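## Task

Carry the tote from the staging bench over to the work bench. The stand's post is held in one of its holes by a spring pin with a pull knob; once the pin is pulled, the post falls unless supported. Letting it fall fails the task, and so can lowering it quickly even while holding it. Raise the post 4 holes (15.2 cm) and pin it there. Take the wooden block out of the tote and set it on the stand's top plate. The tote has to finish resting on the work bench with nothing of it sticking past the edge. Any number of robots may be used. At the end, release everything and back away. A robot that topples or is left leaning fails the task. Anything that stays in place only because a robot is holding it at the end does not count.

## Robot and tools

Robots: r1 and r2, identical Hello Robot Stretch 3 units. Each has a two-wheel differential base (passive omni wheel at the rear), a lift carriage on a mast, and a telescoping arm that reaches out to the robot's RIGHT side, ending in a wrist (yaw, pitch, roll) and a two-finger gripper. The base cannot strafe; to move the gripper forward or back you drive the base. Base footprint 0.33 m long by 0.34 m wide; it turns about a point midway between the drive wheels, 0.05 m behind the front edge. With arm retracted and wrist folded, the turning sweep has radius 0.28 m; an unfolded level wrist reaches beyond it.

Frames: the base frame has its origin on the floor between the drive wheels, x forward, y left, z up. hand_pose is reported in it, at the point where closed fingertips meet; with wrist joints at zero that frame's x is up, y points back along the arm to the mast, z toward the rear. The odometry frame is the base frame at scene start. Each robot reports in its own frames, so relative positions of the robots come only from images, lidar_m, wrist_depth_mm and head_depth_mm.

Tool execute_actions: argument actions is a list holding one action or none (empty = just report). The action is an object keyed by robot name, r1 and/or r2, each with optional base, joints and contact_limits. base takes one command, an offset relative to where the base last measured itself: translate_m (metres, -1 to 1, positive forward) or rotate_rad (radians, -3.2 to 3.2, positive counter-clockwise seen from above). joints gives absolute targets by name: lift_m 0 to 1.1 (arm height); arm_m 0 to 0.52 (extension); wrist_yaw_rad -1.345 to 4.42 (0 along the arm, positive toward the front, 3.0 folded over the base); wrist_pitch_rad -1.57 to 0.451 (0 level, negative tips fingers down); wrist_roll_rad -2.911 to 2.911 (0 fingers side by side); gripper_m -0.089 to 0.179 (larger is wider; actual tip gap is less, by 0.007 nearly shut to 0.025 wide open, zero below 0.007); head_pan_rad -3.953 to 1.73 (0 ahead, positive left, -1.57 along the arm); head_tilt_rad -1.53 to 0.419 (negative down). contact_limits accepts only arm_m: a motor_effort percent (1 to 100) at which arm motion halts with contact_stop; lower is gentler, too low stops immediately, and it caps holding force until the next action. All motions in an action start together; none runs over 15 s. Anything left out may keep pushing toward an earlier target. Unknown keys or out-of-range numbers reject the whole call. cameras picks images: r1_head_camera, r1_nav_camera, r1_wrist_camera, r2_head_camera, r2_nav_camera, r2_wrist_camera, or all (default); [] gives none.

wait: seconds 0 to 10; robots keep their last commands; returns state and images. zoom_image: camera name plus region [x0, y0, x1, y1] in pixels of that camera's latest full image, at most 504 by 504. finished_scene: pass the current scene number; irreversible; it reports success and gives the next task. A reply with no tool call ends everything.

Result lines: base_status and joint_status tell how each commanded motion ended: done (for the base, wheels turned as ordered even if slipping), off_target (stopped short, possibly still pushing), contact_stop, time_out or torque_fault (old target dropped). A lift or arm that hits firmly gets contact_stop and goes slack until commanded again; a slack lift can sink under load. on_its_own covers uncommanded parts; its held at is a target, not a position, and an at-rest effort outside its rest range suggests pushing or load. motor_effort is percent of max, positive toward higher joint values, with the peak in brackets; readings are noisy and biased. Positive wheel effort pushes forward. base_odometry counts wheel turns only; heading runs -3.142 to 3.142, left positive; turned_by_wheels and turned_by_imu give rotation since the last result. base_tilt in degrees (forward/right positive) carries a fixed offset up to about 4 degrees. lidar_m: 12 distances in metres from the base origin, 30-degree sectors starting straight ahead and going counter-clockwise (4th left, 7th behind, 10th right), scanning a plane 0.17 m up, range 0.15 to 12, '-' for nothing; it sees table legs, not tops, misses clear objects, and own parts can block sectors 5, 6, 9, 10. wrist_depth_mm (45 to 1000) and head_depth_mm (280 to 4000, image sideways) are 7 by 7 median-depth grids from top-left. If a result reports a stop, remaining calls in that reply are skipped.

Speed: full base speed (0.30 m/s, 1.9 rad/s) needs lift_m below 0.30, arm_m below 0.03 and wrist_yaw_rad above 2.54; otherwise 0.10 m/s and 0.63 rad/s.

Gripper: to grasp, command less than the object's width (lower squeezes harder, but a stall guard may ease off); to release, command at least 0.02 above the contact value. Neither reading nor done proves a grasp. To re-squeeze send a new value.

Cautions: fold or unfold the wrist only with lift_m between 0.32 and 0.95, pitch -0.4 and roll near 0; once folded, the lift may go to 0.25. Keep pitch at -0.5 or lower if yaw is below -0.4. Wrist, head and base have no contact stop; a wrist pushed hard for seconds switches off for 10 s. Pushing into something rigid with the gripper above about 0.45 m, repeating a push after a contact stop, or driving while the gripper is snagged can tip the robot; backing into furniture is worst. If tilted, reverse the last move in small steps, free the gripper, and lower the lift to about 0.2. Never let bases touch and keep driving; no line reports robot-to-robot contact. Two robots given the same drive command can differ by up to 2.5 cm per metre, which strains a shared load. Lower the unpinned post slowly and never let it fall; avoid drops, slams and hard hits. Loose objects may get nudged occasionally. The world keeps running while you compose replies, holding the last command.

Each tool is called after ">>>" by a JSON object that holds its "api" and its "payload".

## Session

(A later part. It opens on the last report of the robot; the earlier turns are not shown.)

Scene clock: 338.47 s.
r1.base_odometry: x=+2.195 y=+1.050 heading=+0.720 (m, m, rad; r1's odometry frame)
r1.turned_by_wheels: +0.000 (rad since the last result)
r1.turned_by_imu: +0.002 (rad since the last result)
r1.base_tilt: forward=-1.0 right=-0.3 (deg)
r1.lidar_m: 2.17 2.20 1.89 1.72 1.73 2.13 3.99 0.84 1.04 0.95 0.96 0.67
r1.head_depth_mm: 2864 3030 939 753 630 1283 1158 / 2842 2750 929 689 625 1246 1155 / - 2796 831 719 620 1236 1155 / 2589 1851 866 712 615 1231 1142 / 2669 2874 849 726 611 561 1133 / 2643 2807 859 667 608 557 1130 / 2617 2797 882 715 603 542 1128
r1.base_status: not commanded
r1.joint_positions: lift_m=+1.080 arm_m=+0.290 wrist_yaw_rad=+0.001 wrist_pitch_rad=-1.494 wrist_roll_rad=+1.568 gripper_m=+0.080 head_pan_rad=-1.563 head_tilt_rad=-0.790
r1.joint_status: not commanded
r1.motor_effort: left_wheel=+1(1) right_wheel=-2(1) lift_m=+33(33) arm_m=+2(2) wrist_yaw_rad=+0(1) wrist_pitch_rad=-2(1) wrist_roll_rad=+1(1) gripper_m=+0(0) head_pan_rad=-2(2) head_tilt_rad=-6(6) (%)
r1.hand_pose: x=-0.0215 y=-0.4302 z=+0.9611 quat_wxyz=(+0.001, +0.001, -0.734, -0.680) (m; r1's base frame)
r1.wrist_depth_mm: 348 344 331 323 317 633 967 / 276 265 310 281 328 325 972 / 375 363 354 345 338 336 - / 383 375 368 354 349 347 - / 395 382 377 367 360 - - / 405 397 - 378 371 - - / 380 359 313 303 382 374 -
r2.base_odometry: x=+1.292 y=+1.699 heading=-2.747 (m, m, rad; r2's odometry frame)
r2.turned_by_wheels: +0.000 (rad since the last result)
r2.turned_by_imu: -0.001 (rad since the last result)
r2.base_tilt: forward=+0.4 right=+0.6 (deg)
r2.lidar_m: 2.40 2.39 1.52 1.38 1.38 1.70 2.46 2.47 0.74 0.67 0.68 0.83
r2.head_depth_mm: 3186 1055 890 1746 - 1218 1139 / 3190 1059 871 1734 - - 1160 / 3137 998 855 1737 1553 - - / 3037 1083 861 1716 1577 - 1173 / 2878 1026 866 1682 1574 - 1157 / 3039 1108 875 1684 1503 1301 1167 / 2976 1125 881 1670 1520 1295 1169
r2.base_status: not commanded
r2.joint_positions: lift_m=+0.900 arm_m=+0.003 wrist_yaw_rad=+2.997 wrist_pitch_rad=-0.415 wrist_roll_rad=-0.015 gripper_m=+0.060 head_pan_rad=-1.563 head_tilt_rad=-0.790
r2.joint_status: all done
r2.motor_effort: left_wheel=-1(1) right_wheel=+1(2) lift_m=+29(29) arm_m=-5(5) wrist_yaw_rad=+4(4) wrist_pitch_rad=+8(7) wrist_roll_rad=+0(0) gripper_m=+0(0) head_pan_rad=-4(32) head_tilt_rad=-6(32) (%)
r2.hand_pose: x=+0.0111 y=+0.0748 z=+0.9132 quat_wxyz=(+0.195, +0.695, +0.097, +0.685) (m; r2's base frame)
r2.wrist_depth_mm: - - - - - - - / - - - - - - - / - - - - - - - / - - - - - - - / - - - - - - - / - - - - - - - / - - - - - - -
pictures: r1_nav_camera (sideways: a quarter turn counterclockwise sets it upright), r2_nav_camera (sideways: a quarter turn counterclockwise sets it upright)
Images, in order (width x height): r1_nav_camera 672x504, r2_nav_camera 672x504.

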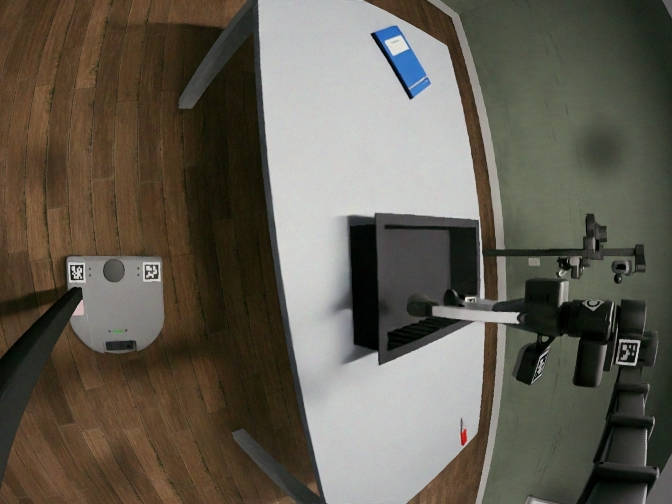

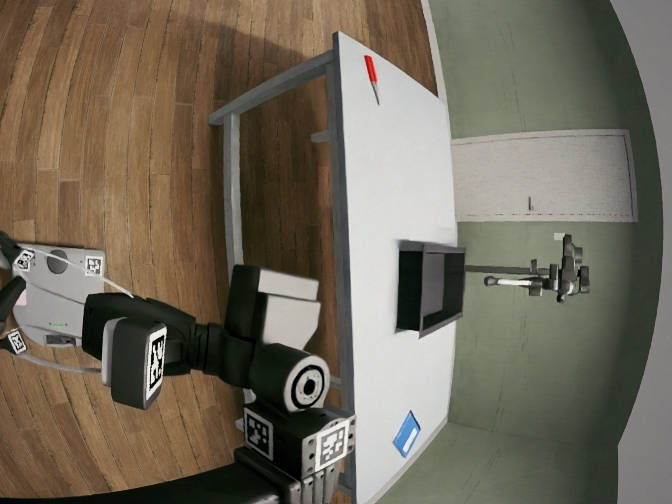

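>>> {"api": "execute_actions", "payload": {"actions": [{"r1":{"joints":{"lift_m":0.94}},"r2":{"joints":{"wrist_yaw_rad":0}}}], "cameras": []}}

>>> {"api": "execute_actions", "payload": {"actions": [{"r1":{"joints":{"gripper_m":-0.04}},"r2":{"joints":{"lift_m":1.08,"wrist_pitch_rad":-1.5,"wrist_roll_rad":1.57,"gripper_m":0.08}}}], "cameras": []}}

>>> {"api": "execute_actions", "payload": {"actions": [{"r1":{"joints":{"arm_m":0.47},"contact_limits":{"arm_m":60}},"r2":{"joints":{"arm_m":0.4}}}], "cameras": ["r2_nav_camera","r2_wrist_camera"]}}

Scene clock: 341.20 s.
r1.base_odometry: x=+2.195 y=+1.050 heading=+0.720 (m, m, rad; r1's odometry frame)
r1.turned_by_wheels: +0.000 (rad since the last result)
r1.turned_by_imu: +0.001 (rad since the last result)
r1.base_tilt: forward=-0.9 right=-0.2 (deg)
r1.lidar_m: 2.18 2.20 1.89 1.72 1.74 2.14 3.97 0.84 1.04 0.96 0.96 0.67
r1.head_depth_mm: 2805 - - 754 630 1276 1161 / 2697 - 931 689 625 1241 1158 / 2692 - - 717 618 1237 1153 / 2598 2732 870 712 605 1229 1140 / 2651 2884 848 725 612 559 1135 / 2619 2869 859 667 607 556 1130 / 2607 2816 882 716 603 542 1125
r1.base_status: not commanded
r1.joint_positions: lift_m=+0.940 arm_m=+0.290 wrist_yaw_rad=+0.001 wrist_pitch_rad=-1.494 wrist_roll_rad=+1.568 gripper_m=+0.080 head_pan_rad=-1.563 head_tilt_rad=-0.790
r1.joint_status: all done
r1.motor_effort: left_wheel=+1(1) right_wheel=-1(2) lift_m=+22(27) arm_m=+2(2) wrist_yaw_rad=+0(0) wrist_pitch_rad=-1(1) wrist_roll_rad=+0(1) gripper_m=+0(0) head_pan_rad=-3(3) head_tilt_rad=-5(6) (%)
r1.hand_pose: x=-0.0215 y=-0.4302 z=+0.8216 quat_wxyz=(+0.001, +0.001, -0.733, -0.680) (m; r1's base frame)
r1.wrist_depth_mm: 123 130 149 117 194 189 187 / 190 209 206 120 199 194 192 / 223 218 213 124 206 201 199 / 231 227 220 128 212 207 205 / 240 233 226 132 220 211 211 / 248 242 - 143 225 - 216 / 257 254 244 236 232 228 226
r2.base_odometry: x=+1.292 y=+1.699 heading=-2.747 (m, m, rad; r2's odometry frame)
r2.turned_by_wheels: +0.000 (rad since the last result)
r2.turned_by_imu: +0.000 (rad since the last result)
r2.base_tilt: forward=+0.4 right=+0.5 (deg)
r2.lidar_m: 2.40 2.38 1.52 1.38 1.38 1.70 2.46 2.48 0.74 0.67 0.68 0.83
r2.head_depth_mm: 3146 1053 891 1752 - - 1090 / 3207 1063 869 1734 - - 1109 / 3102 1000 854 1831 - - 1109 / 3042 1080 857 1787 1501 1298 1154 / 1617 1021 867 1692 1511 1313 1158 / 3043 1108 875 1698 1510 1320 1167 / 2913 1119 882 1670 1522 1293 1168
r2.base_status: not commanded
r2.joint_positions: lift_m=+0.900 arm_m=+0.003 wrist_yaw_rad=+0.004 wrist_pitch_rad=-0.415 wrist_roll_rad=-0.015 gripper_m=+0.060 head_pan_rad=-1.563 head_tilt_rad=-0.790
r2.joint_status: all done
r2.motor_effort: left_wheel=-1(1) right_wheel=+1(1) lift_m=+29(30) arm_m=-5(5) wrist_yaw_rad=-4(6) wrist_pitch_rad=+7(7) wrist_roll_rad=+0(1) gripper_m=+0(0) head_pan_rad=-3(1) head_tilt_rad=-6(6) (%)
r2.hand_pose: x=-0.0207 y=-0.3724 z=+0.9132 quat_wxyz=(+0.697, +0.148, -0.686, -0.144) (m; r2's base frame)
r2.wrist_depth_mm: - - - - - - - / 755 786 766 635 810 922 - / 557 563 578 590 610 619 658 / 434 469 477 483 527 527 540 / - - - - - - - / - - - - - - 918 / - - - - 860 890 -
pictures: none
No camera images: the call's "cameras" was empty. Leave "cameras" out to get every camera's image.

Scene clock: 343.67 s.
r1.base_odometry: x=+2.195 y=+1.050 heading=+0.720 (m, m, rad; r1's odometry frame)
r1.turned_by_wheels: +0.000 (rad since the last result)
r1.turned_by_imu: +0.001 (rad since the last result)
r1.base_tilt: forward=-0.8 right=-0.3 (deg)
r1.lidar_m: 2.18 2.20 1.88 1.72 1.74 2.14 3.98 0.85 1.04 0.95 0.96 0.67
r1.head_depth_mm: 2782 - - 753 630 1283 1165 / 2742 - 926 691 624 1250 1156 / 2714 - - 719 620 1242 1151 / 2650 2724 871 714 614 1230 1140 / 2646 2889 849 724 610 560 1135 / 2608 2840 861 667 607 557 1132 / 2609 2801 883 715 604 541 1127
r1.base_status: not commanded
r1.joint_positions: lift_m=+0.940 arm_m=+0.290 wrist_yaw_rad=+0.001 wrist_pitch_rad=-1.492 wrist_roll_rad=+1.568 gripper_m=-0.036 head_pan_rad=-1.563 head_tilt_rad=-0.790
r1.joint_status: gripper_m off_target (ended at -0.036, target -0.040)
r1.motor_effort: left_wheel=+1(1) right_wheel=-1(1) lift_m=+23(22) arm_m=+2(3) wrist_yaw_rad=+0(0) wrist_pitch_rad=-2(4) wrist_roll_rad=+1(0) gripper_m=-22(99) head_pan_rad=-4(3) head_tilt_rad=-6(5) (%)
r1.hand_pose: x=-0.0215 y=-0.4305 z=+0.8216 quat_wxyz=(+0.001, +0.001, -0.734, -0.679) (m; r1's base frame)
r1.wrist_depth_mm: 124 130 149 117 194 189 187 / 189 210 207 120 198 194 192 / 224 218 213 124 205 200 199 / 231 226 219 127 212 206 204 / 239 233 227 131 217 212 212 / 246 241 238 135 226 219 216 / 259 253 244 237 233 226 223
r2.base_odometry: x=+1.292 y=+1.699 heading=-2.747 (m, m, rad; r2's odometry frame)
r2.turned_by_wheels: +0.000 (rad since the last result)
r2.turned_by_imu: +0.000 (rad since the last result)
r2.base_tilt: forward=+0.5 right=+0.6 (deg)
r2.lidar_m: 2.40 2.38 1.52 1.38 1.38 1.70 2.46 2.47 0.74 0.67 0.68 0.83
r2.head_depth_mm: - - - - - 1262 1134 / - - - - - - 1134 / - - - - - - 1171 / 3011 1082 859 1763 - 1257 1151 / 1610 1025 869 1724 - 1286 1158 / 3047 1111 871 1694 1516 1318 1163 / 2937 1118 882 1661 1525 1302 1174
r2.base_status: not commanded
r2.joint_positions: lift_m=+1.080 arm_m=+0.003 wrist_yaw_rad=+0.003 wrist_pitch_rad=-1.493 wrist_roll_rad=+1.564 gripper_m=+0.080 head_pan_rad=-1.563 head_tilt_rad=-0.790
r2.joint_status: all done
r2.motor_effort: left_wheel=-1(1) right_wheel=+2(2) lift_m=+30(30) arm_m=-5(5) wrist_yaw_rad=-3(4) wrist_pitch_rad=-3(9) wrist_roll_rad=+3(5) gripper_m=+0(79) head_pan_rad=-2(3) head_tilt_rad=-6(6) (%)
r2.hand_pose: x=-0.0216 y=-0.1432 z=+0.9612 quat_wxyz=(+0.004, +0.003, -0.734, -0.679) (m; r2's base frame)
r2.wrist_depth_mm: - - - - - - 954 / - - - - - - - / - - - - - - - / - - - - - - - / - - - - - - - / - - - - - - - / - - - - - - -
pictures: none
No camera images: the call's "cameras" was empty. Leave "cameras" out to get every camera's image.

Scene clock: 347.80 s.
r1.base_odometry: x=+2.195 y=+1.050 heading=+0.720 (m, m, rad; r1's odometry frame)
r1.turned_by_wheels: +0.000 (rad since the last result)
r1.turned_by_imu: +0.001 (rad since the last result)
r1.base_tilt: forward=-1.0 right=-0.4 (deg)
r1.lidar_m: 2.17 2.20 1.89 1.72 1.73 2.13 3.99 0.85 1.05 0.95 0.96 0.67
r1.head_depth_mm: 2759 - - 732 628 1269 1161 / 2648 2908 917 748 624 1255 1150 / - - 858 741 620 1236 1152 / 2553 2864 878 732 616 1227 1143 / 2643 2763 866 729 612 562 1143 / 2632 2816 890 722 606 557 1131 / 2587 2812 883 717 602 542 1126
r1.base_status: not commanded
r1.joint_positions: lift_m=+0.940 arm_m=+0.470 wrist_yaw_rad=+0.001 wrist_pitch_rad=-1.499 wrist_roll_rad=+1.568 gripper_m=-0.036 head_pan_rad=-1.563 head_tilt_rad=-0.790
r1.joint_status: all done
r1.motor_effort: left_wheel=+1(1) right_wheel=-1(1) lift_m=+23(23) arm_m=+5(8) wrist_yaw_rad=-1(1) wrist_pitch_rad=+0(2) wrist_roll_rad=+1(1) gripper_m=-22(23) head_pan_rad=-3(2) head_tilt_rad=-5(6) (%)
r1.contact_limits: arm_m 54 (drawing in: default 24, maximum 39; extending or still: default 33, maximum 54)
r1.hand_pose: x=-0.0215 y=-0.6085 z=+0.8216 quat_wxyz=(+0.001, +0.001, -0.732, -0.682) (m; r1's base frame)
r1.wrist_depth_mm: 125 130 149 116 194 189 185 / 194 210 206 120 199 195 191 / 223 218 212 123 206 201 196 / 231 224 219 127 211 206 202 / 238 232 226 131 216 215 209 / 246 241 236 135 220 218 215 / 255 249 243 235 232 230 219
r2.base_odometry: x=+1.292 y=+1.699 heading=-2.747 (m, m, rad; r2's odometry frame)
r2.turned_by_wheels: +0.000 (rad since the last result)
r2.turned_by_imu: +0.000 (rad since the last result)
r2.base_tilt: forward=+0.4 right=+0.6 (deg)
r2.lidar_m: 2.41 2.39 1.52 1.38 1.38 1.69 2.46 2.47 0.74 0.67 0.68 0.83
r2.head_depth_mm: 3229 1054 888 1716 1410 1279 1141 / 3067 1060 871 1714 1424 1286 1142 / 2188 1003 807 1739 1422 1299 1147 / - 1042 806 1716 1495 1305 1159 / 2303 1022 803 1689 1504 1308 1162 / 3042 1075 851 1696 1519 1317 1169 / 2983 1121 883 1664 1515 1297 1174
r2.base_status: not commanded
r2.joint_positions: lift_m=+1.080 arm_m=+0.400 wrist_yaw_rad=+0.002 wrist_pitch_rad=-1.494 wrist_roll_rad=+1.566 gripper_m=+0.080 head_pan_rad=-1.563 head_tilt_rad=-0.790
r2.joint_status: all done
r2.motor_effort: left_wheel=-1(0) right_wheel=+1(2) lift_m=+30(30) arm_m=+6(6) wrist_yaw_rad=-1(3) wrist_pitch_rad=-2(3) wrist_roll_rad=+2(3) gripper_m=+0(0) head_pan_rad=-3(3) head_tilt_rad=-6(6) (%)
r2.hand_pose: x=-0.0215 y=-0.5399 z=+0.9612 quat_wxyz=(+0.003, +0.002, -0.733, -0.680) (m; r2's base frame)
r2.wrist_depth_mm: 346 342 855 - - - 949 / 325 303 362 - - - - / 367 360 360 - - - - / 380 368 368 - - - - / 389 381 390 - - - - / 380 370 388 - - - - / 317 311 397 - - - -
pictures: r2_nav_camera (sideways: a quarter turn counterclockwise sets it upright), r2_wrist_camera
Images, in order (width x height): r2_nav_camera 672x504, r2_wrist_camera 644x364.

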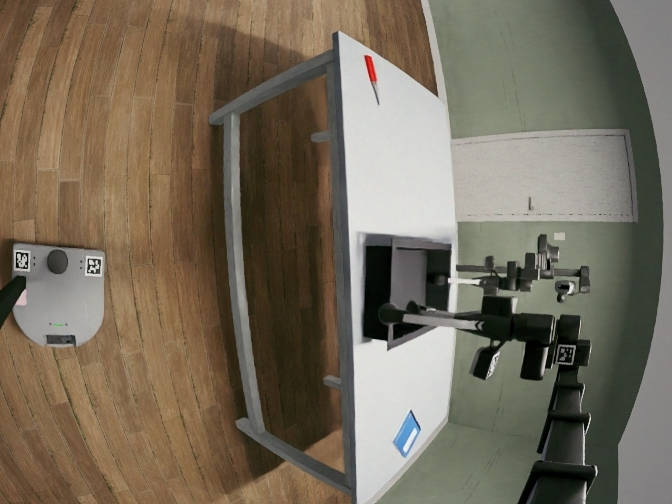

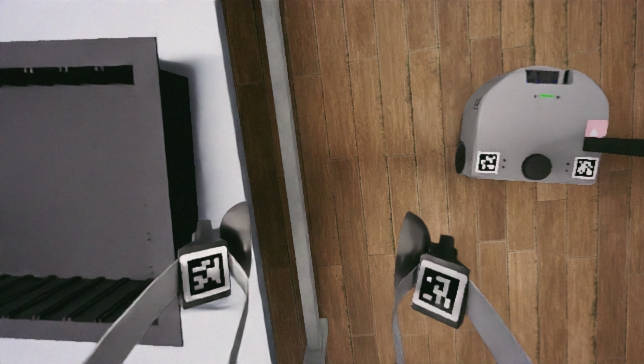

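>>> {"api": "execute_actions", "payload": {"actions": [{"r1":{"joints":{"arm_m":0.50},"contact_limits":{"arm_m":50}},"r2":{"joints":{"arm_m":0.515}}}], "cameras": ["r2_wrist_camera"]}}

>>> {"api": "execute_actions", "payload": {"actions": [{"r2":{"joints":{"lift_m":0.94}}}], "cameras": ["r2_wrist_camera"]}}

Scene clock: 350.07 s.
r1.base_odometry: x=+2.195 y=+1.050 heading=+0.720 (m, m, rad; r1's odometry frame)
r1.turned_by_wheels: +0.000 (rad since the last result)
r1.turned_by_imu: +0.001 (rad since the last result)
r1.base_tilt: forward=-0.9 right=-0.3 (deg)
r1.lidar_m: 2.18 2.19 1.89 1.72 1.73 2.14 3.98 0.85 1.05 0.95 0.96 0.67
r1.head_depth_mm: 2760 - - 731 629 1279 1160 / 2690 2952 927 749 624 1239 1158 / - - 878 742 621 1239 1147 / 1594 1759 903 735 615 1231 1143 / 2679 2643 813 730 609 559 1139 / 2648 2850 889 723 606 556 1132 / 2598 2803 881 717 603 542 1121
r1.base_status: not commanded
r1.joint_positions: lift_m=+0.940 arm_m=+0.500 wrist_yaw_rad=+0.001 wrist_pitch_rad=-1.502 wrist_roll_rad=+1.568 gripper_m=-0.036 head_pan_rad=-1.563 head_tilt_rad=-0.790
r1.joint_status: all done
r1.motor_effort: left_wheel=+1(1) right_wheel=-2(1) lift_m=+23(23) arm_m=+6(8) wrist_yaw_rad=+0(1) wrist_pitch_rad=+1(1) wrist_roll_rad=+1(0) gripper_m=-22(22) head_pan_rad=-3(3) head_tilt_rad=-5(5) (%)
r1.contact_limits: arm_m 50 (drawing in: default 24, maximum 39; extending or still: default 33, maximum 54)
r1.hand_pose: x=-0.0215 y=-0.6378 z=+0.8216 quat_wxyz=(+0.001, +0.001, -0.731, -0.683) (m; r1's base frame)
r1.wrist_depth_mm: 125 130 150 116 194 190 185 / 197 209 205 119 199 196 192 / 221 216 212 123 205 200 196 / 229 224 220 127 212 208 202 / 237 232 227 130 216 213 208 / 244 241 233 134 222 220 216 / 255 250 243 235 231 226 223
r2.base_odometry: x=+1.292 y=+1.699 heading=-2.747 (m, m, rad; r2's odometry frame)
r2.turned_by_wheels: +0.000 (rad since the last result)
r2.turned_by_imu: +0.000 (rad since the last result)
r2.base_tilt: forward=+0.5 right=+0.6 (deg)
r2.lidar_m: 2.40 2.38 1.52 1.37 1.38 1.70 2.46 2.47 0.74 0.67 0.68 0.83
r2.head_depth_mm: 3196 1058 891 1717 1414 1286 1137 / 3232 1058 866 1738 1418 1285 1142 / 3165 1002 803 1733 1428 1299 1147 / 3187 1020 789 1713 1506 1299 1151 / 1624 1014 795 1681 1512 1310 1160 / 3047 1072 849 1679 1518 1314 1163 / 2960 1122 883 1663 1524 1300 1173
r2.base_status: not commanded
r2.joint_positions: lift_m=+1.080 arm_m=+0.515 wrist_yaw_rad=+0.002 wrist_pitch_rad=-1.494 wrist_roll_rad=+1.566 gripper_m=+0.080 head_pan_rad=-1.563 head_tilt_rad=-0.790
r2.joint_status: all done
r2.motor_effort: left_wheel=-1(1) right_wheel=+1(1) lift_m=+30(29) arm_m=+6(6) wrist_yaw_rad=-1(2) wrist_pitch_rad=-2(3) wrist_roll_rad=+2(2) gripper_m=+0(0) head_pan_rad=-2(3) head_tilt_rad=-5(5) (%)
r2.hand_pose: x=-0.0215 y=-0.6549 z=+0.9612 quat_wxyz=(+0.003, +0.002, -0.733, -0.680) (m; r2's base frame)
r2.wrist_depth_mm: 351 345 334 333 - - 945 / 279 279 271 342 - - - / 367 361 349 346 - - - / 379 374 364 355 - - - / 389 383 369 364 - - - / 390 385 368 370 - - - / 324 313 306 313 - - -
pictures: r2_wrist_camera
Images, in order (width x height): r2_wrist_camera 644x364.

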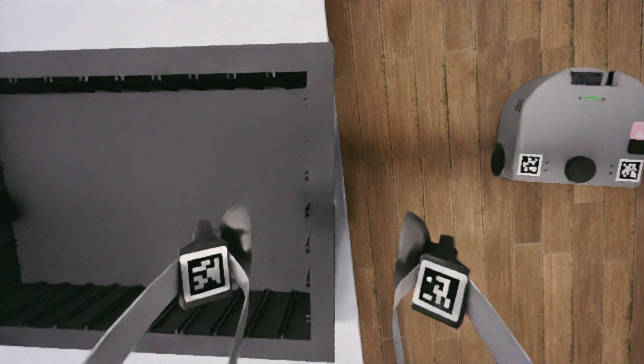

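Scene clock: 352.17 s.
r1.base_odometry: x=+2.195 y=+1.050 heading=+0.720 (m, m, rad; r1's odometry frame)
r1.turned_by_wheels: +0.000 (rad since the last result)
r1.turned_by_imu: +0.001 (rad since the last result)
r1.base_tilt: forward=-1.0 right=-0.3 (deg)
r1.lidar_m: 2.18 2.20 1.89 1.72 1.73 2.14 3.99 0.84 1.05 0.95 0.96 0.67
r1.head_depth_mm: 2784 - - 730 629 1275 1164 / 2650 2972 929 748 626 1245 1161 / - - 875 739 620 1240 1148 / 891 1689 903 735 616 1227 1149 / 2623 2671 815 728 611 560 1139 / 2639 2843 890 722 606 556 1135 / 2593 2796 881 717 603 542 1125
r1.base_status: not commanded
r1.joint_positions: lift_m=+0.940 arm_m=+0.500 wrist_yaw_rad=+0.001 wrist_pitch_rad=-1.502 wrist_roll_rad=+1.568 gripper_m=-0.036 head_pan_rad=-1.563 head_tilt_rad=-0.790
r1.joint_status: not commanded
r1.motor_effort: left_wheel=+1(1) right_wheel=-1(2) lift_m=+23(22) arm_m=+5(5) wrist_yaw_rad=+0(1) wrist_pitch_rad=+1(1) wrist_roll_rad=+1(1) gripper_m=-22(22) head_pan_rad=-3(3) head_tilt_rad=-6(5) (%)
r1.hand_pose: x=-0.0215 y=-0.6378 z=+0.8216 quat_wxyz=(+0.001, +0.001, -0.731, -0.683) (m; r1's base frame)
r1.wrist_depth_mm: 124 130 150 116 194 190 187 / 196 210 205 120 200 196 192 / 222 218 211 124 206 200 198 / 229 224 218 127 212 208 202 / 236 232 226 130 216 213 209 / 246 241 234 135 221 219 216 / 255 248 243 236 233 227 222
r2.base_odometry: x=+1.292 y=+1.699 heading=-2.747 (m, m, rad; r2's odometry frame)
r2.turned_by_wheels: +0.000 (rad since the last result)
r2.turned_by_imu: +0.000 (rad since the last result)
r2.base_tilt: forward=+0.5 right=+0.6 (deg)
r2.lidar_m: 2.40 2.38 1.52 1.38 1.39 1.70 2.45 2.48 0.74 0.67 0.68 0.83
r2.head_depth_mm: 3303 - 896 1710 1408 1281 1140 / - 1026 868 1716 1410 1286 1142 / - 997 804 1737 1425 1295 1150 / - - 789 1706 1494 1302 1148 / 1588 1016 796 1675 1499 1313 1162 / 3026 1078 850 1684 1514 1318 1162 / 2941 1126 879 1661 1531 1299 1173
r2.base_status: not commanded
r2.joint_positions: lift_m=+0.940 arm_m=+0.515 wrist_yaw_rad=+0.002 wrist_pitch_rad=-1.494 wrist_roll_rad=+1.566 gripper_m=+0.080 head_pan_rad=-1.563 head_tilt_rad=-0.790
r2.joint_status: all done
r2.motor_effort: left_wheel=-1(1) right_wheel=+2(2) lift_m=+24(26) arm_m=+6(6) wrist_yaw_rad=-1(2) wrist_pitch_rad=-2(2) wrist_roll_rad=+2(1) gripper_m=+0(0) head_pan_rad=-2(2) head_tilt_rad=-6(5) (%)
r2.hand_pose: x=-0.0215 y=-0.6549 z=+0.8215 quat_wxyz=(+0.003, +0.002, -0.733, -0.680) (m; r2's base frame)
r2.wrist_depth_mm: 139 139 132 865 865 859 850 / 218 213 209 207 870 881 - / 224 217 216 212 936 884 - / 227 226 219 216 929 966 881 / 236 230 223 220 960 934 901 / 243 239 231 226 - 962 943 / 252 245 239 233 - - -
pictures: r2_wrist_camera
Images, in order (width x height): r2_wrist_camera 644x364.

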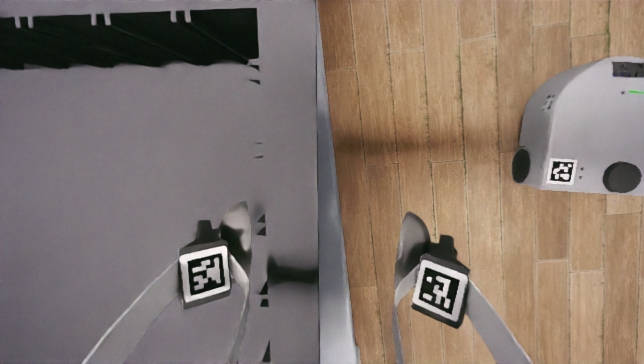

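>>> {"api": "execute_actions", "payload": {"actions": [{"r2":{"joints":{"gripper_m":-0.04}}}], "cameras": []}}

>>> {"api": "execute_actions", "payload": {"actions": [{"r1":{"joints":{"lift_m":1.02}},"r2":{"joints":{"lift_m":1.02}}}], "cameras": []}}

>>> {"api": "execute_actions", "payload": {"actions": [{"r1":{"base":{"translate_m":-0.4}},"r2":{"base":{"translate_m":0.4}}}], "cameras": ["r2_nav_camera","r1_nav_camera"]}}

Scene clock: 354.00 s.
r1.base_odometry: x=+2.195 y=+1.050 heading=+0.720 (m, m, rad; r1's odometry frame)
r1.turned_by_wheels: +0.000 (rad since the last result)
r1.turned_by_imu: +0.000 (rad since the last result)
r1.base_tilt: forward=-1.0 right=-0.4 (deg)
r1.lidar_m: 2.18 2.19 1.88 1.72 1.74 2.14 3.97 0.85 1.05 0.95 0.96 0.67
r1.head_depth_mm: 2770 - - 732 628 1276 1159 / 2680 2953 926 747 624 1246 1154 / - - 823 740 621 1232 1147 / 888 1695 903 733 615 1224 1148 / 2643 2657 828 729 612 560 1136 / 2642 2822 891 723 606 556 1132 / 2601 2803 884 718 602 542 1129
r1.base_status: not commanded
r1.joint_positions: lift_m=+0.940 arm_m=+0.500 wrist_yaw_rad=+0.001 wrist_pitch_rad=-1.478 wrist_roll_rad=+1.568 gripper_m=-0.036 head_pan_rad=-1.563 head_tilt_rad=-0.790
r1.joint_status: not commanded
r1.motor_effort: left_wheel=+1(1) right_wheel=-1(1) lift_m=+23(23) arm_m=+4(5) wrist_yaw_rad=+0(0) wrist_pitch_rad=-6(7) wrist_roll_rad=+1(1) gripper_m=-23(23) head_pan_rad=-4(4) head_tilt_rad=-5(6) (%)
r1.hand_pose: x=-0.0215 y=-0.6442 z=+0.8215 quat_wxyz=(+0.001, +0.001, -0.739, -0.674) (m; r1's base frame)
r1.wrist_depth_mm: 126 130 149 116 192 187 183 / 196 212 205 120 197 193 188 / 227 221 213 123 204 198 193 / 234 229 221 127 210 206 199 / 241 235 228 131 215 212 205 / 251 244 239 135 225 217 212 / 263 252 244 234 231 226 219
r2.base_odometry: x=+1.292 y=+1.699 heading=-2.747 (m, m, rad; r2's odometry frame)
r2.turned_by_wheels: +0.000 (rad since the last result)
r2.turned_by_imu: +0.000 (rad since the last result)
r2.base_tilt: forward=+0.4 right=+0.6 (deg)
r2.lidar_m: 2.40 2.38 1.52 1.38 1.39 1.70 2.46 2.48 0.74 0.67 0.68 0.83
r2.head_depth_mm: 3252 - 896 1720 1406 1281 1136 / - 1022 868 1729 1422 1286 1139 / - 994 802 1733 1420 1293 1149 / - - 794 1712 1486 1299 1153 / 1594 1012 793 1680 1507 1313 1154 / 3052 1067 851 1696 1510 1307 1166 / 2970 1122 878 1657 1527 1294 1169
r2.base_status: not commanded
r2.joint_positions: lift_m=+0.940 arm_m=+0.515 wrist_yaw_rad=+0.002 wrist_pitch_rad=-1.478 wrist_roll_rad=+1.565 gripper_m=-0.039 head_pan_rad=-1.563 head_tilt_rad=-0.790
r2.joint_status: all done
r2.motor_effort: left_wheel=-1(1) right_wheel=+0(2) lift_m=+25(25) arm_m=+4(6) wrist_yaw_rad=-1(2) wrist_pitch_rad=-10(13) wrist_roll_rad=+2(2) gripper_m=-25(100) head_pan_rad=-3(2) head_tilt_rad=-6(6) (%)
r2.hand_pose: x=-0.0215 y=-0.6593 z=+0.8214 quat_wxyz=(+0.003, +0.002, -0.739, -0.674) (m; r2's base frame)
r2.wrist_depth_mm: 133 137 138 118 868 840 816 / 220 212 209 121 913 868 - / 226 220 215 124 899 898 - / 233 228 221 128 897 918 886 / 239 234 227 131 941 922 926 / 248 240 232 135 - 936 958 / 255 250 238 139 - - 961
pictures: none
No camera images: the call's "cameras" was empty. Leave "cameras" out to get every camera's image.

Scene clock: 355.57 s.
r1.base_odometry: x=+2.195 y=+1.050 heading=+0.720 (m, m, rad; r1's odometry frame)
r1.turned_by_wheels: +0.000 (rad since the last result)
r1.turned_by_imu: +0.000 (rad since the last result)
r1.base_tilt: forward=-1.0 right=-0.3 (deg)
r1.lidar_m: 2.17 2.19 1.89 1.72 1.74 2.14 3.98 0.85 1.04 0.95 0.96 0.67
r1.head_depth_mm: 2926 3027 941 753 629 1276 1163 / 2797 2884 896 747 624 1242 1158 / - 907 738 742 620 1233 1148 / 938 960 737 733 615 1228 1144 / 2677 915 734 729 612 560 1140 / 2625 2841 889 724 607 556 1132 / 2613 2793 882 715 603 541 1124
r1.base_status: not commanded
r1.joint_positions: lift_m=+1.020 arm_m=+0.500 wrist_yaw_rad=+0.001 wrist_pitch_rad=-1.477 wrist_roll_rad=+1.568 gripper_m=-0.036 head_pan_rad=-1.563 head_tilt_rad=-0.790
r1.joint_status: all done
r1.motor_effort: left_wheel=+2(2) right_wheel=-3(3) lift_m=+35(35) arm_m=+4(4) wrist_yaw_rad=+0(0) wrist_pitch_rad=-6(6) wrist_roll_rad=+1(1) gripper_m=-24(23) head_pan_rad=-3(3) head_tilt_rad=-5(6) (%)
r1.hand_pose: x=-0.0215 y=-0.6444 z=+0.9009 quat_wxyz=(+0.001, +0.001, -0.739, -0.674) (m; r1's base frame)
r1.wrist_depth_mm: 127 130 148 119 264 258 252 / 184 215 210 121 271 263 258 / 227 220 215 125 281 272 267 / 235 229 221 128 288 279 273 / 242 236 228 131 295 290 282 / 250 244 238 135 - 297 290 / 257 254 242 233 316 308 297
r2.base_odometry: x=+1.292 y=+1.699 heading=-2.747 (m, m, rad; r2's odometry frame)
r2.turned_by_wheels: +0.000 (rad since the last result)
r2.turned_by_imu: +0.000 (rad since the last result)
r2.base_tilt: forward=+0.6 right=+0.6 (deg)
r2.lidar_m: 2.40 2.39 1.52 1.38 1.38 1.69 2.46 2.48 0.74 0.67 0.68 0.83
r2.head_depth_mm: 1350 1055 890 1726 1411 1282 1139 / 3196 1060 869 1731 1419 1287 1140 / 3106 811 811 1746 1426 1297 1143 / - 907 802 1709 1497 1300 1153 / 1637 924 794 1673 1511 1312 1162 / 2997 1025 873 1687 1512 1319 1166 / 2962 1118 881 1668 1520 1296 1174
r2.base_status: not commanded
r2.joint_positions: lift_m=+1.020 arm_m=+0.515 wrist_yaw_rad=+0.002 wrist_pitch_rad=-1.478 wrist_roll_rad=+1.565 gripper_m=-0.036 head_pan_rad=-1.563 head_tilt_rad=-0.790
r2.joint_status: all done
r2.motor_effort: left_wheel=+0(0) right_wheel=+0(1) lift_m=+31(34) arm_m=+4(4) wrist_yaw_rad=-1(2) wrist_pitch_rad=-10(10) wrist_roll_rad=+2(2) gripper_m=-24(25) head_pan_rad=-2(3) head_tilt_rad=-6(6) (%)
r2.hand_pose: x=-0.0215 y=-0.6593 z=+0.9011 quat_wxyz=(+0.003, +0.002, -0.739, -0.674) (m; r2's base frame)
r2.wrist_depth_mm: 136 138 139 116 920 892 888 / 218 212 205 120 945 950 911 / 224 219 214 124 - 934 - / 234 226 218 127 - - 951 / 241 233 226 130 - - - / 249 242 234 135 - - - / 259 251 243 235 - - -
pictures: none
No camera images: the call's "cameras" was empty. Leave "cameras" out to get every camera's image.

Scene clock: 360.63 s.
r1.base_odometry: x=+1.894 y=+0.786 heading=+0.720 (m, m, rad; r1's odometry frame)
r1.turned_by_wheels: +0.000 (rad since the last result)
r1.turned_by_imu: +0.003 (rad since the last result)
r1.base_tilt: forward=-0.8 right=-0.3 (deg)
r1.lidar_m: 1.05 2.59 1.82 1.63 1.65 2.06 3.60 2.20 0.54 1.01 1.02 1.26
r1.head_depth_mm: 2965 3064 938 755 645 970 1163 / 2882 2915 898 750 640 1318 1152 / - 909 735 741 635 1311 1152 / 908 959 733 735 616 1305 1145 / 2726 916 731 728 613 1296 1142 / 2698 2839 888 723 606 1282 1133 / 2655 2829 881 715 603 1260 1126
r1.base_status: done
r1.joint_positions: lift_m=+1.020 arm_m=+0.500 wrist_yaw_rad=+0.001 wrist_pitch_rad=-1.484 wrist_roll_rad=+1.568 gripper_m=-0.036 head_pan_rad=-1.563 head_tilt_rad=-0.790
r1.joint_status: not commanded
r1.motor_effort: left_wheel=+2(3) right_wheel=-2(10) lift_m=+35(34) arm_m=+3(4) wrist_yaw_rad=-2(0) wrist_pitch_rad=-4(6) wrist_roll_rad=+1(1) gripper_m=-22(23) head_pan_rad=-4(3) head_tilt_rad=-6(5) (%)
r1.hand_pose: x=-0.0215 y=-0.6426 z=+0.9009 quat_wxyz=(+0.001, +0.001, -0.737, -0.676) (m; r1's base frame)
r1.wrist_depth_mm: 127 134 148 118 264 258 252 / 195 213 206 121 271 267 261 / 226 221 216 124 281 273 267 / 234 228 221 128 289 282 273 / 243 234 229 131 293 290 280 / 248 243 234 134 308 299 294 / 258 251 242 233 318 308 302
r2.base_odometry: x=+0.923 y=+1.546 heading=-2.747 (m, m, rad; r2's odometry frame)
r2.turned_by_wheels: +0.000 (rad since the last result)
r2.turned_by_imu: -0.003 (rad since the last result)
r2.base_tilt: forward=+0.5 right=+0.6 (deg)
r2.lidar_m: 2.01 2.51 1.59 1.44 1.45 1.78 2.85 1.05 0.67 0.60 0.61 2.29
r2.head_depth_mm: 3188 1049 840 1677 1410 1281 1136 / 3179 1055 845 1645 1485 1289 1146 / 3064 832 802 1661 1481 1299 1151 / - 909 797 1631 1499 1273 1152 / 1643 924 792 817 1499 1282 1158 / 2957 1027 871 780 1423 1289 1165 / 2882 1125 884 765 1492 1321 1169
r2.base_status: done
r2.joint_positions: lift_m=+1.020 arm_m=+0.515 wrist_yaw_rad=+0.002 wrist_pitch_rad=-1.483 wrist_roll_rad=+1.565 gripper_m=-0.036 head_pan_rad=-1.563 head_tilt_rad=-0.790
r2.joint_status: not commanded
r2.motor_effort: left_wheel=+0(5) right_wheel=-1(4) lift_m=+31(31) arm_m=+3(4) wrist_yaw_rad=-1(1) wrist_pitch_rad=-8(10) wrist_roll_rad=+2(2) gripper_m=-23(24) head_pan_rad=-1(2) head_tilt_rad=-5(5) (%)
r2.hand_pose: x=-0.0215 y=-0.6578 z=+0.9011 quat_wxyz=(+0.003, +0.002, -0.737, -0.676) (m; r2's base frame)
r2.wrist_depth_mm: 138 139 140 116 932 913 898 / 218 212 206 119 972 909 908 / 224 218 213 123 285 - - / 231 226 219 127 293 - - / 240 233 227 130 - - - / 247 240 235 135 - - - / 256 249 240 141 315 - -
pictures: r1_nav_camera (sideways: a quarter turn counterclockwise sets it upright), r2_nav_camera (sideways: a quarter turn counterclockwise sets it upright)
Images, in order (width x height): r1_nav_camera 672x504, r2_nav_camera 672x504.

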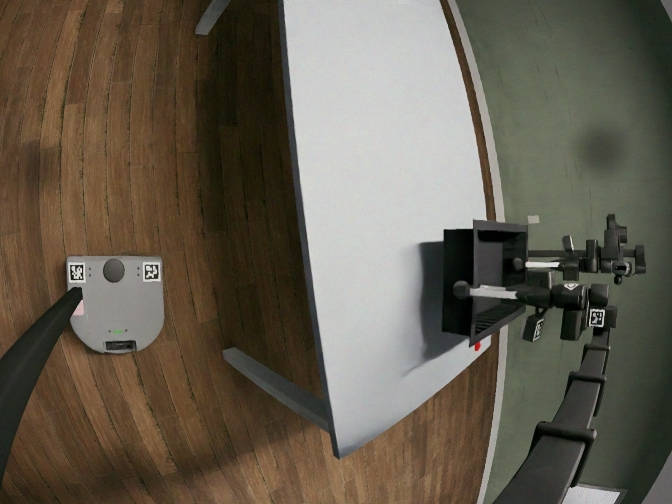

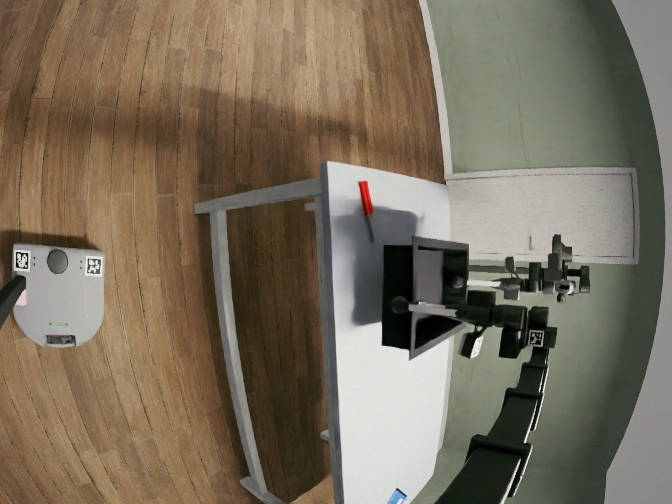

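>>> {"api": "execute_actions", "payload": {"actions": [{"r1":{"base":{"translate_m":-0.5}},"r2":{"base":{"translate_m":0.5}}}], "cameras": ["r1_nav_camera","r2_nav_camera"]}}

Scene clock: 367.07 s.
r1.base_odometry: x=+1.518 y=+0.456 heading=+0.720 (m, m, rad; r1's odometry frame)
r1.turned_by_wheels: +0.000 (rad since the last result)
r1.turned_by_imu: +0.003 (rad since the last result)
r1.base_tilt: forward=-0.9 right=-0.3 (deg)
r1.lidar_m: 1.54 2.69 1.74 1.56 1.57 1.97 3.94 1.74 3.45 1.08 0.45 1.36
r1.head_depth_mm: 3038 3084 2317 1857 1543 1322 1163 / 2921 2900 2200 1840 1538 1322 1158 / - 923 729 1816 1525 1314 1146 / 865 958 726 1801 1513 1306 1143 / 2745 915 727 1787 1502 1293 1139 / 2776 2889 889 722 686 1214 1135 / 2741 2809 880 716 647 1284 1128
r1.base_status: done
r1.joint_positions: lift_m=+1.020 arm_m=+0.500 wrist_yaw_rad=+0.001 wrist_pitch_rad=-1.497 wrist_roll_rad=+1.568 gripper_m=-0.036 head_pan_rad=-1.563 head_tilt_rad=-0.790
r1.joint_status: not commanded
r1.motor_effort: left_wheel=+1(1) right_wheel=+0(9) lift_m=+35(35) arm_m=+4(5) wrist_yaw_rad=+0(1) wrist_pitch_rad=+0(4) wrist_roll_rad=+0(1) gripper_m=-22(23) head_pan_rad=-3(4) head_tilt_rad=-5(6) (%)
r1.hand_pose: x=-0.0215 y=-0.6392 z=+0.9010 quat_wxyz=(+0.001, +0.001, -0.732, -0.681) (m; r1's base frame)
r1.wrist_depth_mm: 126 132 149 118 954 908 - / 202 212 209 121 920 939 - / 225 220 213 125 - - 949 / 230 226 220 128 - - - / 237 232 226 131 656 564 - / 247 240 233 135 - 389 301 / 253 246 241 236 317 310 305
r2.base_odometry: x=+0.461 y=+1.354 heading=-2.747 (m, m, rad; r2's odometry frame)
r2.turned_by_wheels: +0.000 (rad since the last result)
r2.turned_by_imu: -0.003 (rad since the last result)
r2.base_tilt: forward=+0.5 right=+0.7 (deg)
r2.lidar_m: 1.51 2.66 1.69 1.53 1.54 1.87 3.34 0.90 0.61 1.20 3.30 1.83
r2.head_depth_mm: 3169 1049 839 805 1214 1282 1130 / 3097 1058 894 1728 1426 1268 1141 / 2975 839 1499 1715 1482 1296 1143 / - 908 1860 1770 1494 1311 1151 / 1631 926 1845 1762 1509 1307 1155 / 2886 2539 2135 1788 1520 1312 1166 / 2845 2762 2171 1794 1520 1327 1168
r2.base_status: done
r2.joint_positions: lift_m=+1.020 arm_m=+0.515 wrist_yaw_rad=+0.002 wrist_pitch_rad=-1.495 wrist_roll_rad=+1.565 gripper_m=-0.036 head_pan_rad=-1.563 head_tilt_rad=-0.790
r2.joint_status: not commanded
r2.motor_effort: left_wheel=+0(5) right_wheel=+0(5) lift_m=+31(31) arm_m=+3(4) wrist_yaw_rad=-1(1) wrist_pitch_rad=-2(8) wrist_roll_rad=+2(2) gripper_m=-23(23) head_pan_rad=-3(3) head_tilt_rad=-7(5) (%)
r2.hand_pose: x=-0.0215 y=-0.6548 z=+0.9011 quat_wxyz=(+0.003, +0.002, -0.733, -0.680) (m; r2's base frame)
r2.wrist_depth_mm: 141 139 140 116 948 935 925 / 216 209 205 120 932 944 895 / 222 218 210 123 - - - / 230 224 217 128 - - - / 237 231 225 131 - - - / 244 238 234 135 - - - / 254 248 240 141 - - -
pictures: r1_nav_camera (sideways: a quarter turn counterclockwise sets it upright), r2_nav_camera (sideways: a quarter turn counterclockwise sets it upright)
Images, in order (width x height): r1_nav_camera 672x504, r2_nav_camera 672x504.

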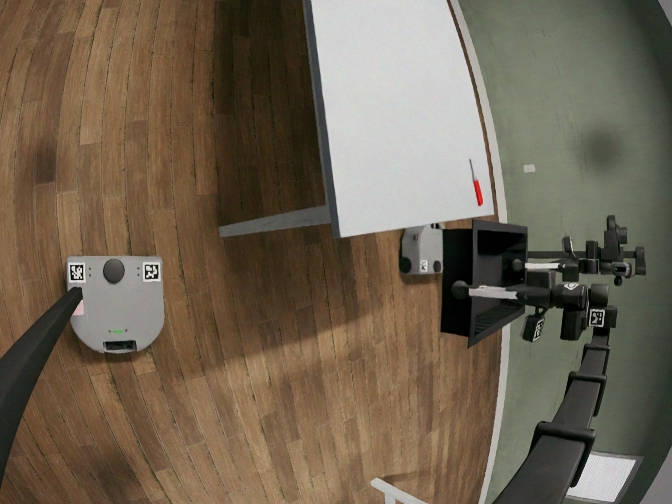

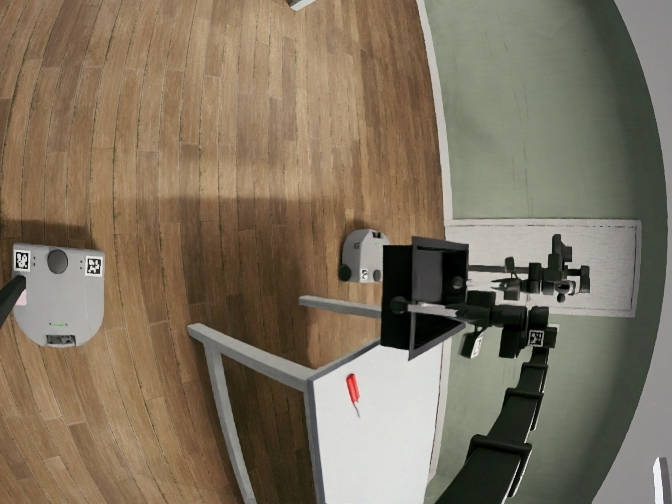

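>>> {"api": "execute_actions", "payload": {"actions": [{"r1":{"base":{"translate_m":-0.7}},"r2":{"base":{"translate_m":0.7}}}], "cameras": []}}

>>> {"api": "execute_actions", "payload": {"actions": [{"r1":{"base":{"translate_m":-0.7}},"r2":{"base":{"translate_m":0.7}}}], "cameras": ["r1_nav_camera","r2_nav_camera"]}}

Scene clock: 376.63 s.
r1.base_odometry: x=+0.992 y=-0.006 heading=+0.720 (m, m, rad; r1's odometry frame)
r1.turned_by_wheels: +0.000 (rad since the last result)
r1.turned_by_imu: +0.004 (rad since the last result)
r1.base_tilt: forward=-0.9 right=-0.3 (deg)
r1.lidar_m: 2.23 2.51 1.60 1.48 1.49 1.85 3.70 1.13 1.55 1.62 1.41 0.92
r1.head_depth_mm: 3137 3078 2305 1837 1548 1327 1158 / 3055 2917 2159 1844 1533 1320 1155 / - 938 736 1829 1523 1317 1150 / 1588 955 719 1798 1514 1302 1141 / 2898 916 719 1786 1511 1299 1135 / 2836 2867 2192 1769 1490 1283 1128 / 2823 2830 2182 1766 1477 1282 1128
r1.base_status: done
r1.joint_positions: lift_m=+1.020 arm_m=+0.500 wrist_yaw_rad=+0.001 wrist_pitch_rad=-1.519 wrist_roll_rad=+1.568 gripper_m=-0.036 head_pan_rad=-1.563 head_tilt_rad=-0.790
r1.joint_status: not commanded
r1.motor_effort: left_wheel=+0(2) right_wheel=+1(7) lift_m=+35(34) arm_m=+4(5) wrist_yaw_rad=+0(1) wrist_pitch_rad=+6(6) wrist_roll_rad=+1(1) gripper_m=-22(22) head_pan_rad=-3(4) head_tilt_rad=-6(6) (%)
r1.hand_pose: x=-0.0215 y=-0.6335 z=+0.9012 quat_wxyz=(+0.001, +0.001, -0.725, -0.689) (m; r1's base frame)
r1.wrist_depth_mm: 128 133 150 118 931 924 - / 212 211 207 122 942 927 - / 220 217 213 125 - - - / 225 222 219 128 - - - / 233 231 225 131 - - - / 242 236 232 134 135 - - / 250 244 241 232 - - -
r2.base_odometry: x=-0.185 y=+1.085 heading=-2.747 (m, m, rad; r2's odometry frame)
r2.turned_by_wheels: +0.000 (rad since the last result)
r2.turned_by_imu: -0.004 (rad since the last result)
r2.base_tilt: forward=+0.4 right=+0.6 (deg)
r2.lidar_m: 0.95 2.88 1.82 1.65 1.66 2.03 3.96 1.09 1.45 1.63 1.26 0.82
r2.head_depth_mm: 3102 2575 2065 1723 1468 1285 1136 / 3023 2609 2090 1737 1476 1294 1144 / 2820 837 1919 1744 1487 1289 1152 / - 898 1862 1760 1503 1309 1155 / 1623 919 730 1761 1506 1313 1157 / 2741 2540 2133 1772 1511 1319 1161 / 2737 2749 2182 1792 1524 1321 1166
r2.base_status: done
r2.joint_positions: lift_m=+1.020 arm_m=+0.515 wrist_yaw_rad=+0.002 wrist_pitch_rad=-1.515 wrist_roll_rad=+1.565 gripper_m=-0.036 head_pan_rad=-1.563 head_tilt_rad=-0.790
r2.joint_status: not commanded
r2.motor_effort: left_wheel=-1(3) right_wheel=+1(6) lift_m=+31(31) arm_m=+4(4) wrist_yaw_rad=-2(2) wrist_pitch_rad=+8(7) wrist_roll_rad=+2(2) gripper_m=-23(22) head_pan_rad=-3(2) head_tilt_rad=-6(5) (%)
r2.hand_pose: x=-0.0216 y=-0.6496 z=+0.9013 quat_wxyz=(+0.003, +0.002, -0.726, -0.688) (m; r2's base frame)
r2.wrist_depth_mm: 142 139 141 116 951 919 926 / 212 208 205 119 - 940 923 / 218 214 210 123 - - - / 223 219 218 127 - - - / 233 229 225 130 - - - / 240 235 233 135 - - - / 250 244 242 141 - - -
pictures: none
No camera images: the call's "cameras" was empty. Leave "cameras" out to get every camera's image.

Scene clock: 384.63 s.
r1.base_odometry: x=+0.466 y=-0.468 heading=+0.720 (m, m, rad; r1's odometry frame)
r1.turned_by_wheels: +0.000 (rad since the last result)
r1.turned_by_imu: +0.002 (rad since the last result)
r1.base_tilt: forward=-1.0 right=-0.4 (deg)
r1.lidar_m: 2.92 2.30 1.50 1.37 1.38 1.71 3.44 1.85 0.72 0.76 3.39 1.57
r1.head_depth_mm: 3263 1246 940 1755 1544 1328 1160 / 3148 1174 897 974 1503 1316 1158 / - 945 725 1779 1485 1314 1145 / 2891 937 708 1762 1515 1304 1140 / 2995 908 710 1785 1511 1294 1136 / 2949 2855 2176 1774 1494 1285 1135 / 2882 2814 2170 1745 1484 1283 1129
r1.base_status: done
r1.joint_positions: lift_m=+1.020 arm_m=+0.500 wrist_yaw_rad=+0.001 wrist_pitch_rad=-1.543 wrist_roll_rad=+1.568 gripper_m=-0.033 head_pan_rad=-1.563 head_tilt_rad=-0.790
r1.joint_status: not commanded
r1.on_its_own: gripper_m is held at -0.034, not at your -0.040, by its stall guard, which is not easing now
r1.motor_effort: left_wheel=+0(1) right_wheel=+1(7) lift_m=+35(35) arm_m=+4(3) wrist_yaw_rad=-1(1) wrist_pitch_rad=+13(13) wrist_roll_rad=+1(1) gripper_m=-22(23) head_pan_rad=-3(4) head_tilt_rad=-5(6) (%)
r1.hand_pose: x=-0.0215 y=-0.6274 z=+0.9015 quat_wxyz=(+0.001, +0.001, -0.717, -0.697) (m; r1's base frame)
r1.wrist_depth_mm: 129 136 148 123 922 908 - / 197 214 212 126 - 972 - / 221 221 217 128 - - - / 227 223 219 216 - - - / 232 225 223 132 132 - - / 238 233 227 135 136 - - / 241 238 232 228 - - -
r2.base_odometry: x=-0.831 y=+0.816 heading=-2.747 (m, m, rad; r2's odometry frame)
r2.turned_by_wheels: +0.000 (rad since the last result)
r2.turned_by_imu: -0.003 (rad since the last result)
r2.base_tilt: forward=+0.6 right=+0.6 (deg)
r2.lidar_m: 0.66 3.13 1.97 1.77 1.78 2.17 4.23 1.74 3.31 0.91 0.27 0.34
r2.head_depth_mm: 3009 2612 2066 1723 1463 1283 1137 / 2915 2598 2032 1727 1479 1290 1141 / 2735 836 1923 1736 1491 1299 1144 / - 898 1819 1752 1489 1301 1153 / 2595 908 723 1680 626 542 975 / 2663 2652 872 721 616 536 1164 / 2622 2761 879 726 617 537 1145
r2.base_status: done
r2.joint_positions: lift_m=+1.020 arm_m=+0.515 wrist_yaw_rad=+0.002 wrist_pitch_rad=-1.538 wrist_roll_rad=+1.565 gripper_m=-0.036 head_pan_rad=-1.563 head_tilt_rad=-0.790
r2.joint_status: not commanded
r2.motor_effort: left_wheel=-1(3) right_wheel=+2(7) lift_m=+31(31) arm_m=+3(4) wrist_yaw_rad=-1(2) wrist_pitch_rad=+18(18) wrist_roll_rad=+2(2) gripper_m=-24(24) head_pan_rad=-2(3) head_tilt_rad=-6(7) (%)
r2.hand_pose: x=-0.0216 y=-0.6438 z=+0.9016 quat_wxyz=(+0.003, +0.002, -0.718, -0.696) (m; r2's base frame)
r2.wrist_depth_mm: 151 140 146 114 921 945 912 / 202 202 199 118 - 946 937 / 212 210 208 124 - - - / 221 217 216 128 - - - / 231 229 226 133 - 660 - / 240 238 238 139 945 500 325 / 250 249 248 147 319 313 309
pictures: r1_nav_camera (sideways: a quarter turn counterclockwise sets it upright), r2_nav_camera (sideways: a quarter turn counterclockwise sets it upright)
Images, in order (width x height): r1_nav_camera 672x504, r2_nav_camera 672x504.

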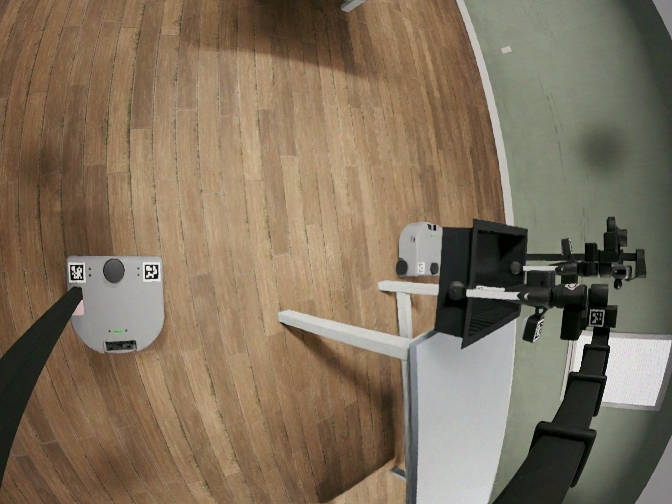

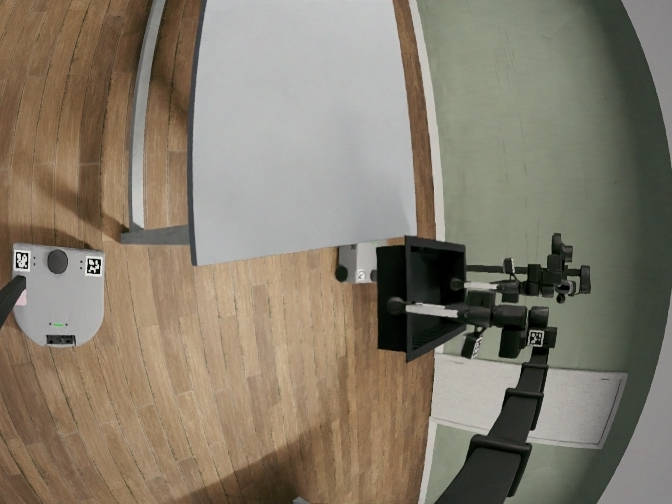

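>>> {"api": "execute_actions", "payload": {"actions": [{"r1":{"base":{"translate_m":-0.4}},"r2":{"base":{"translate_m":0.4},"joints":{"arm_m":0.485}}}], "cameras": ["r1_nav_camera","r2_nav_camera"]}}

Scene clock: 392.53 s.
r1.base_odometry: x=+0.166 y=-0.732 heading=+0.720 (m, m, rad; r1's odometry frame)
r1.turned_by_wheels: +0.000 (rad since the last result)
r1.turned_by_imu: +0.003 (rad since the last result)
r1.base_tilt: forward=-0.9 right=-0.3 (deg)
r1.lidar_m: 1.96 2.19 1.44 1.31 1.32 1.64 3.30 1.51 1.49 0.71 0.71 2.27
r1.head_depth_mm: 3310 1245 942 1819 1548 1320 1161 / 3226 1178 894 1789 1540 1320 1157 / - 947 737 1775 1522 1308 1150 / 2909 953 722 1765 1510 1303 1143 / 3050 911 722 1748 1499 1298 1132 / 2990 1218 888 1021 1431 1282 1133 / 2936 2813 2159 1753 1482 1280 1129
r1.base_status: done
r1.joint_positions: lift_m=+1.020 arm_m=+0.500 wrist_yaw_rad=+0.001 wrist_pitch_rad=-1.514 wrist_roll_rad=+1.569 gripper_m=-0.033 head_pan_rad=-1.563 head_tilt_rad=-0.790
r1.joint_status: not commanded
r1.on_its_own: gripper_m is held at -0.034, not at your -0.040, by its stall guard, which is not easing now
r1.motor_effort: left_wheel=+0(4) right_wheel=+2(5) lift_m=+35(34) arm_m=+4(3) wrist_yaw_rad=+0(0) wrist_pitch_rad=+4(13) wrist_roll_rad=+0(1) gripper_m=-21(23) head_pan_rad=-3(2) head_tilt_rad=-6(5) (%)
r1.hand_pose: x=-0.0215 y=-0.6350 z=+0.9011 quat_wxyz=(+0.001, +0.001, -0.727, -0.687) (m; r1's base frame)
r1.wrist_depth_mm: 133 137 149 124 919 911 - / 204 217 214 126 965 993 - / 229 224 219 129 - - 945 / 232 228 224 131 - - - / 238 232 227 133 - - - / 243 237 231 135 134 - - / 248 242 235 228 - - -
r2.base_odometry: x=-1.201 y=+0.662 heading=-2.747 (m, m, rad; r2's odometry frame)
r2.turned_by_wheels: +0.000 (rad since the last result)
r2.turned_by_imu: -0.002 (rad since the last result)
r2.base_tilt: forward=+0.6 right=+0.6 (deg)
r2.lidar_m: 0.49 3.23 2.05 1.84 1.85 2.25 4.42 0.36 0.23 0.20 0.21 0.25
r2.head_depth_mm: 2999 2575 864 697 596 522 979 / 2868 2619 823 702 599 524 978 / 2713 837 713 707 604 527 943 / - 890 714 713 607 529 493 / 2573 911 716 716 611 533 487 / 2623 2621 850 722 614 535 482 / 2566 2721 882 728 619 537 475
r2.base_status: done
r2.joint_positions: lift_m=+1.020 arm_m=+0.485 wrist_yaw_rad=+0.002 wrist_pitch_rad=-1.511 wrist_roll_rad=+1.565 gripper_m=-0.036 head_pan_rad=-1.563 head_tilt_rad=-0.790
r2.joint_status: all done
r2.motor_effort: left_wheel=-1(3) right_wheel=+1(7) lift_m=+31(32) arm_m=-3(5) wrist_yaw_rad=-1(2) wrist_pitch_rad=+6(18) wrist_roll_rad=+2(2) gripper_m=-22(24) head_pan_rad=-2(3) head_tilt_rad=-5(6) (%)
r2.hand_pose: x=-0.0216 y=-0.6211 z=+0.9013 quat_wxyz=(+0.003, +0.002, -0.728, -0.686) (m; r2's base frame)
r2.wrist_depth_mm: 153 142 147 113 268 264 258 / 207 204 202 118 276 274 268 / 215 214 209 122 282 275 275 / 227 223 219 128 289 285 279 / 237 232 228 132 295 291 289 / 249 244 238 139 303 303 294 / 255 256 251 146 319 310 302
pictures: r1_nav_camera (sideways: a quarter turn counterclockwise sets it upright), r2_nav_camera (sideways: a quarter turn counterclockwise sets it upright)
Images, in order (width x height): r1_nav_camera 672x504, r2_nav_camera 672x504.

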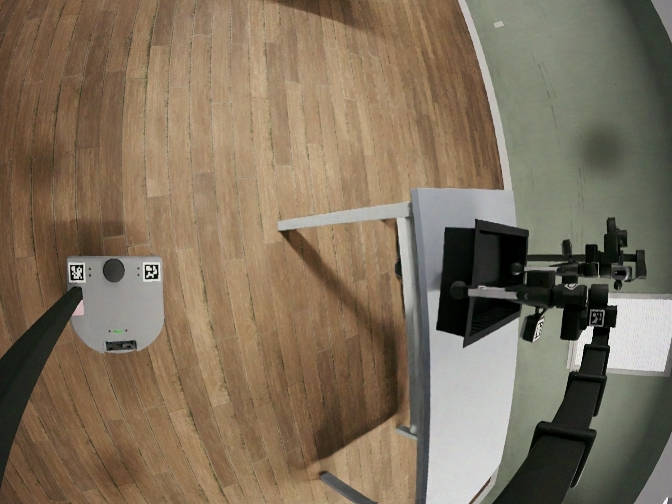

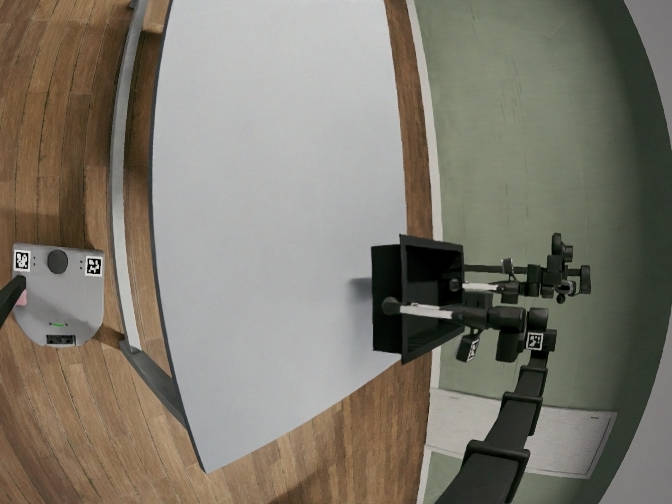

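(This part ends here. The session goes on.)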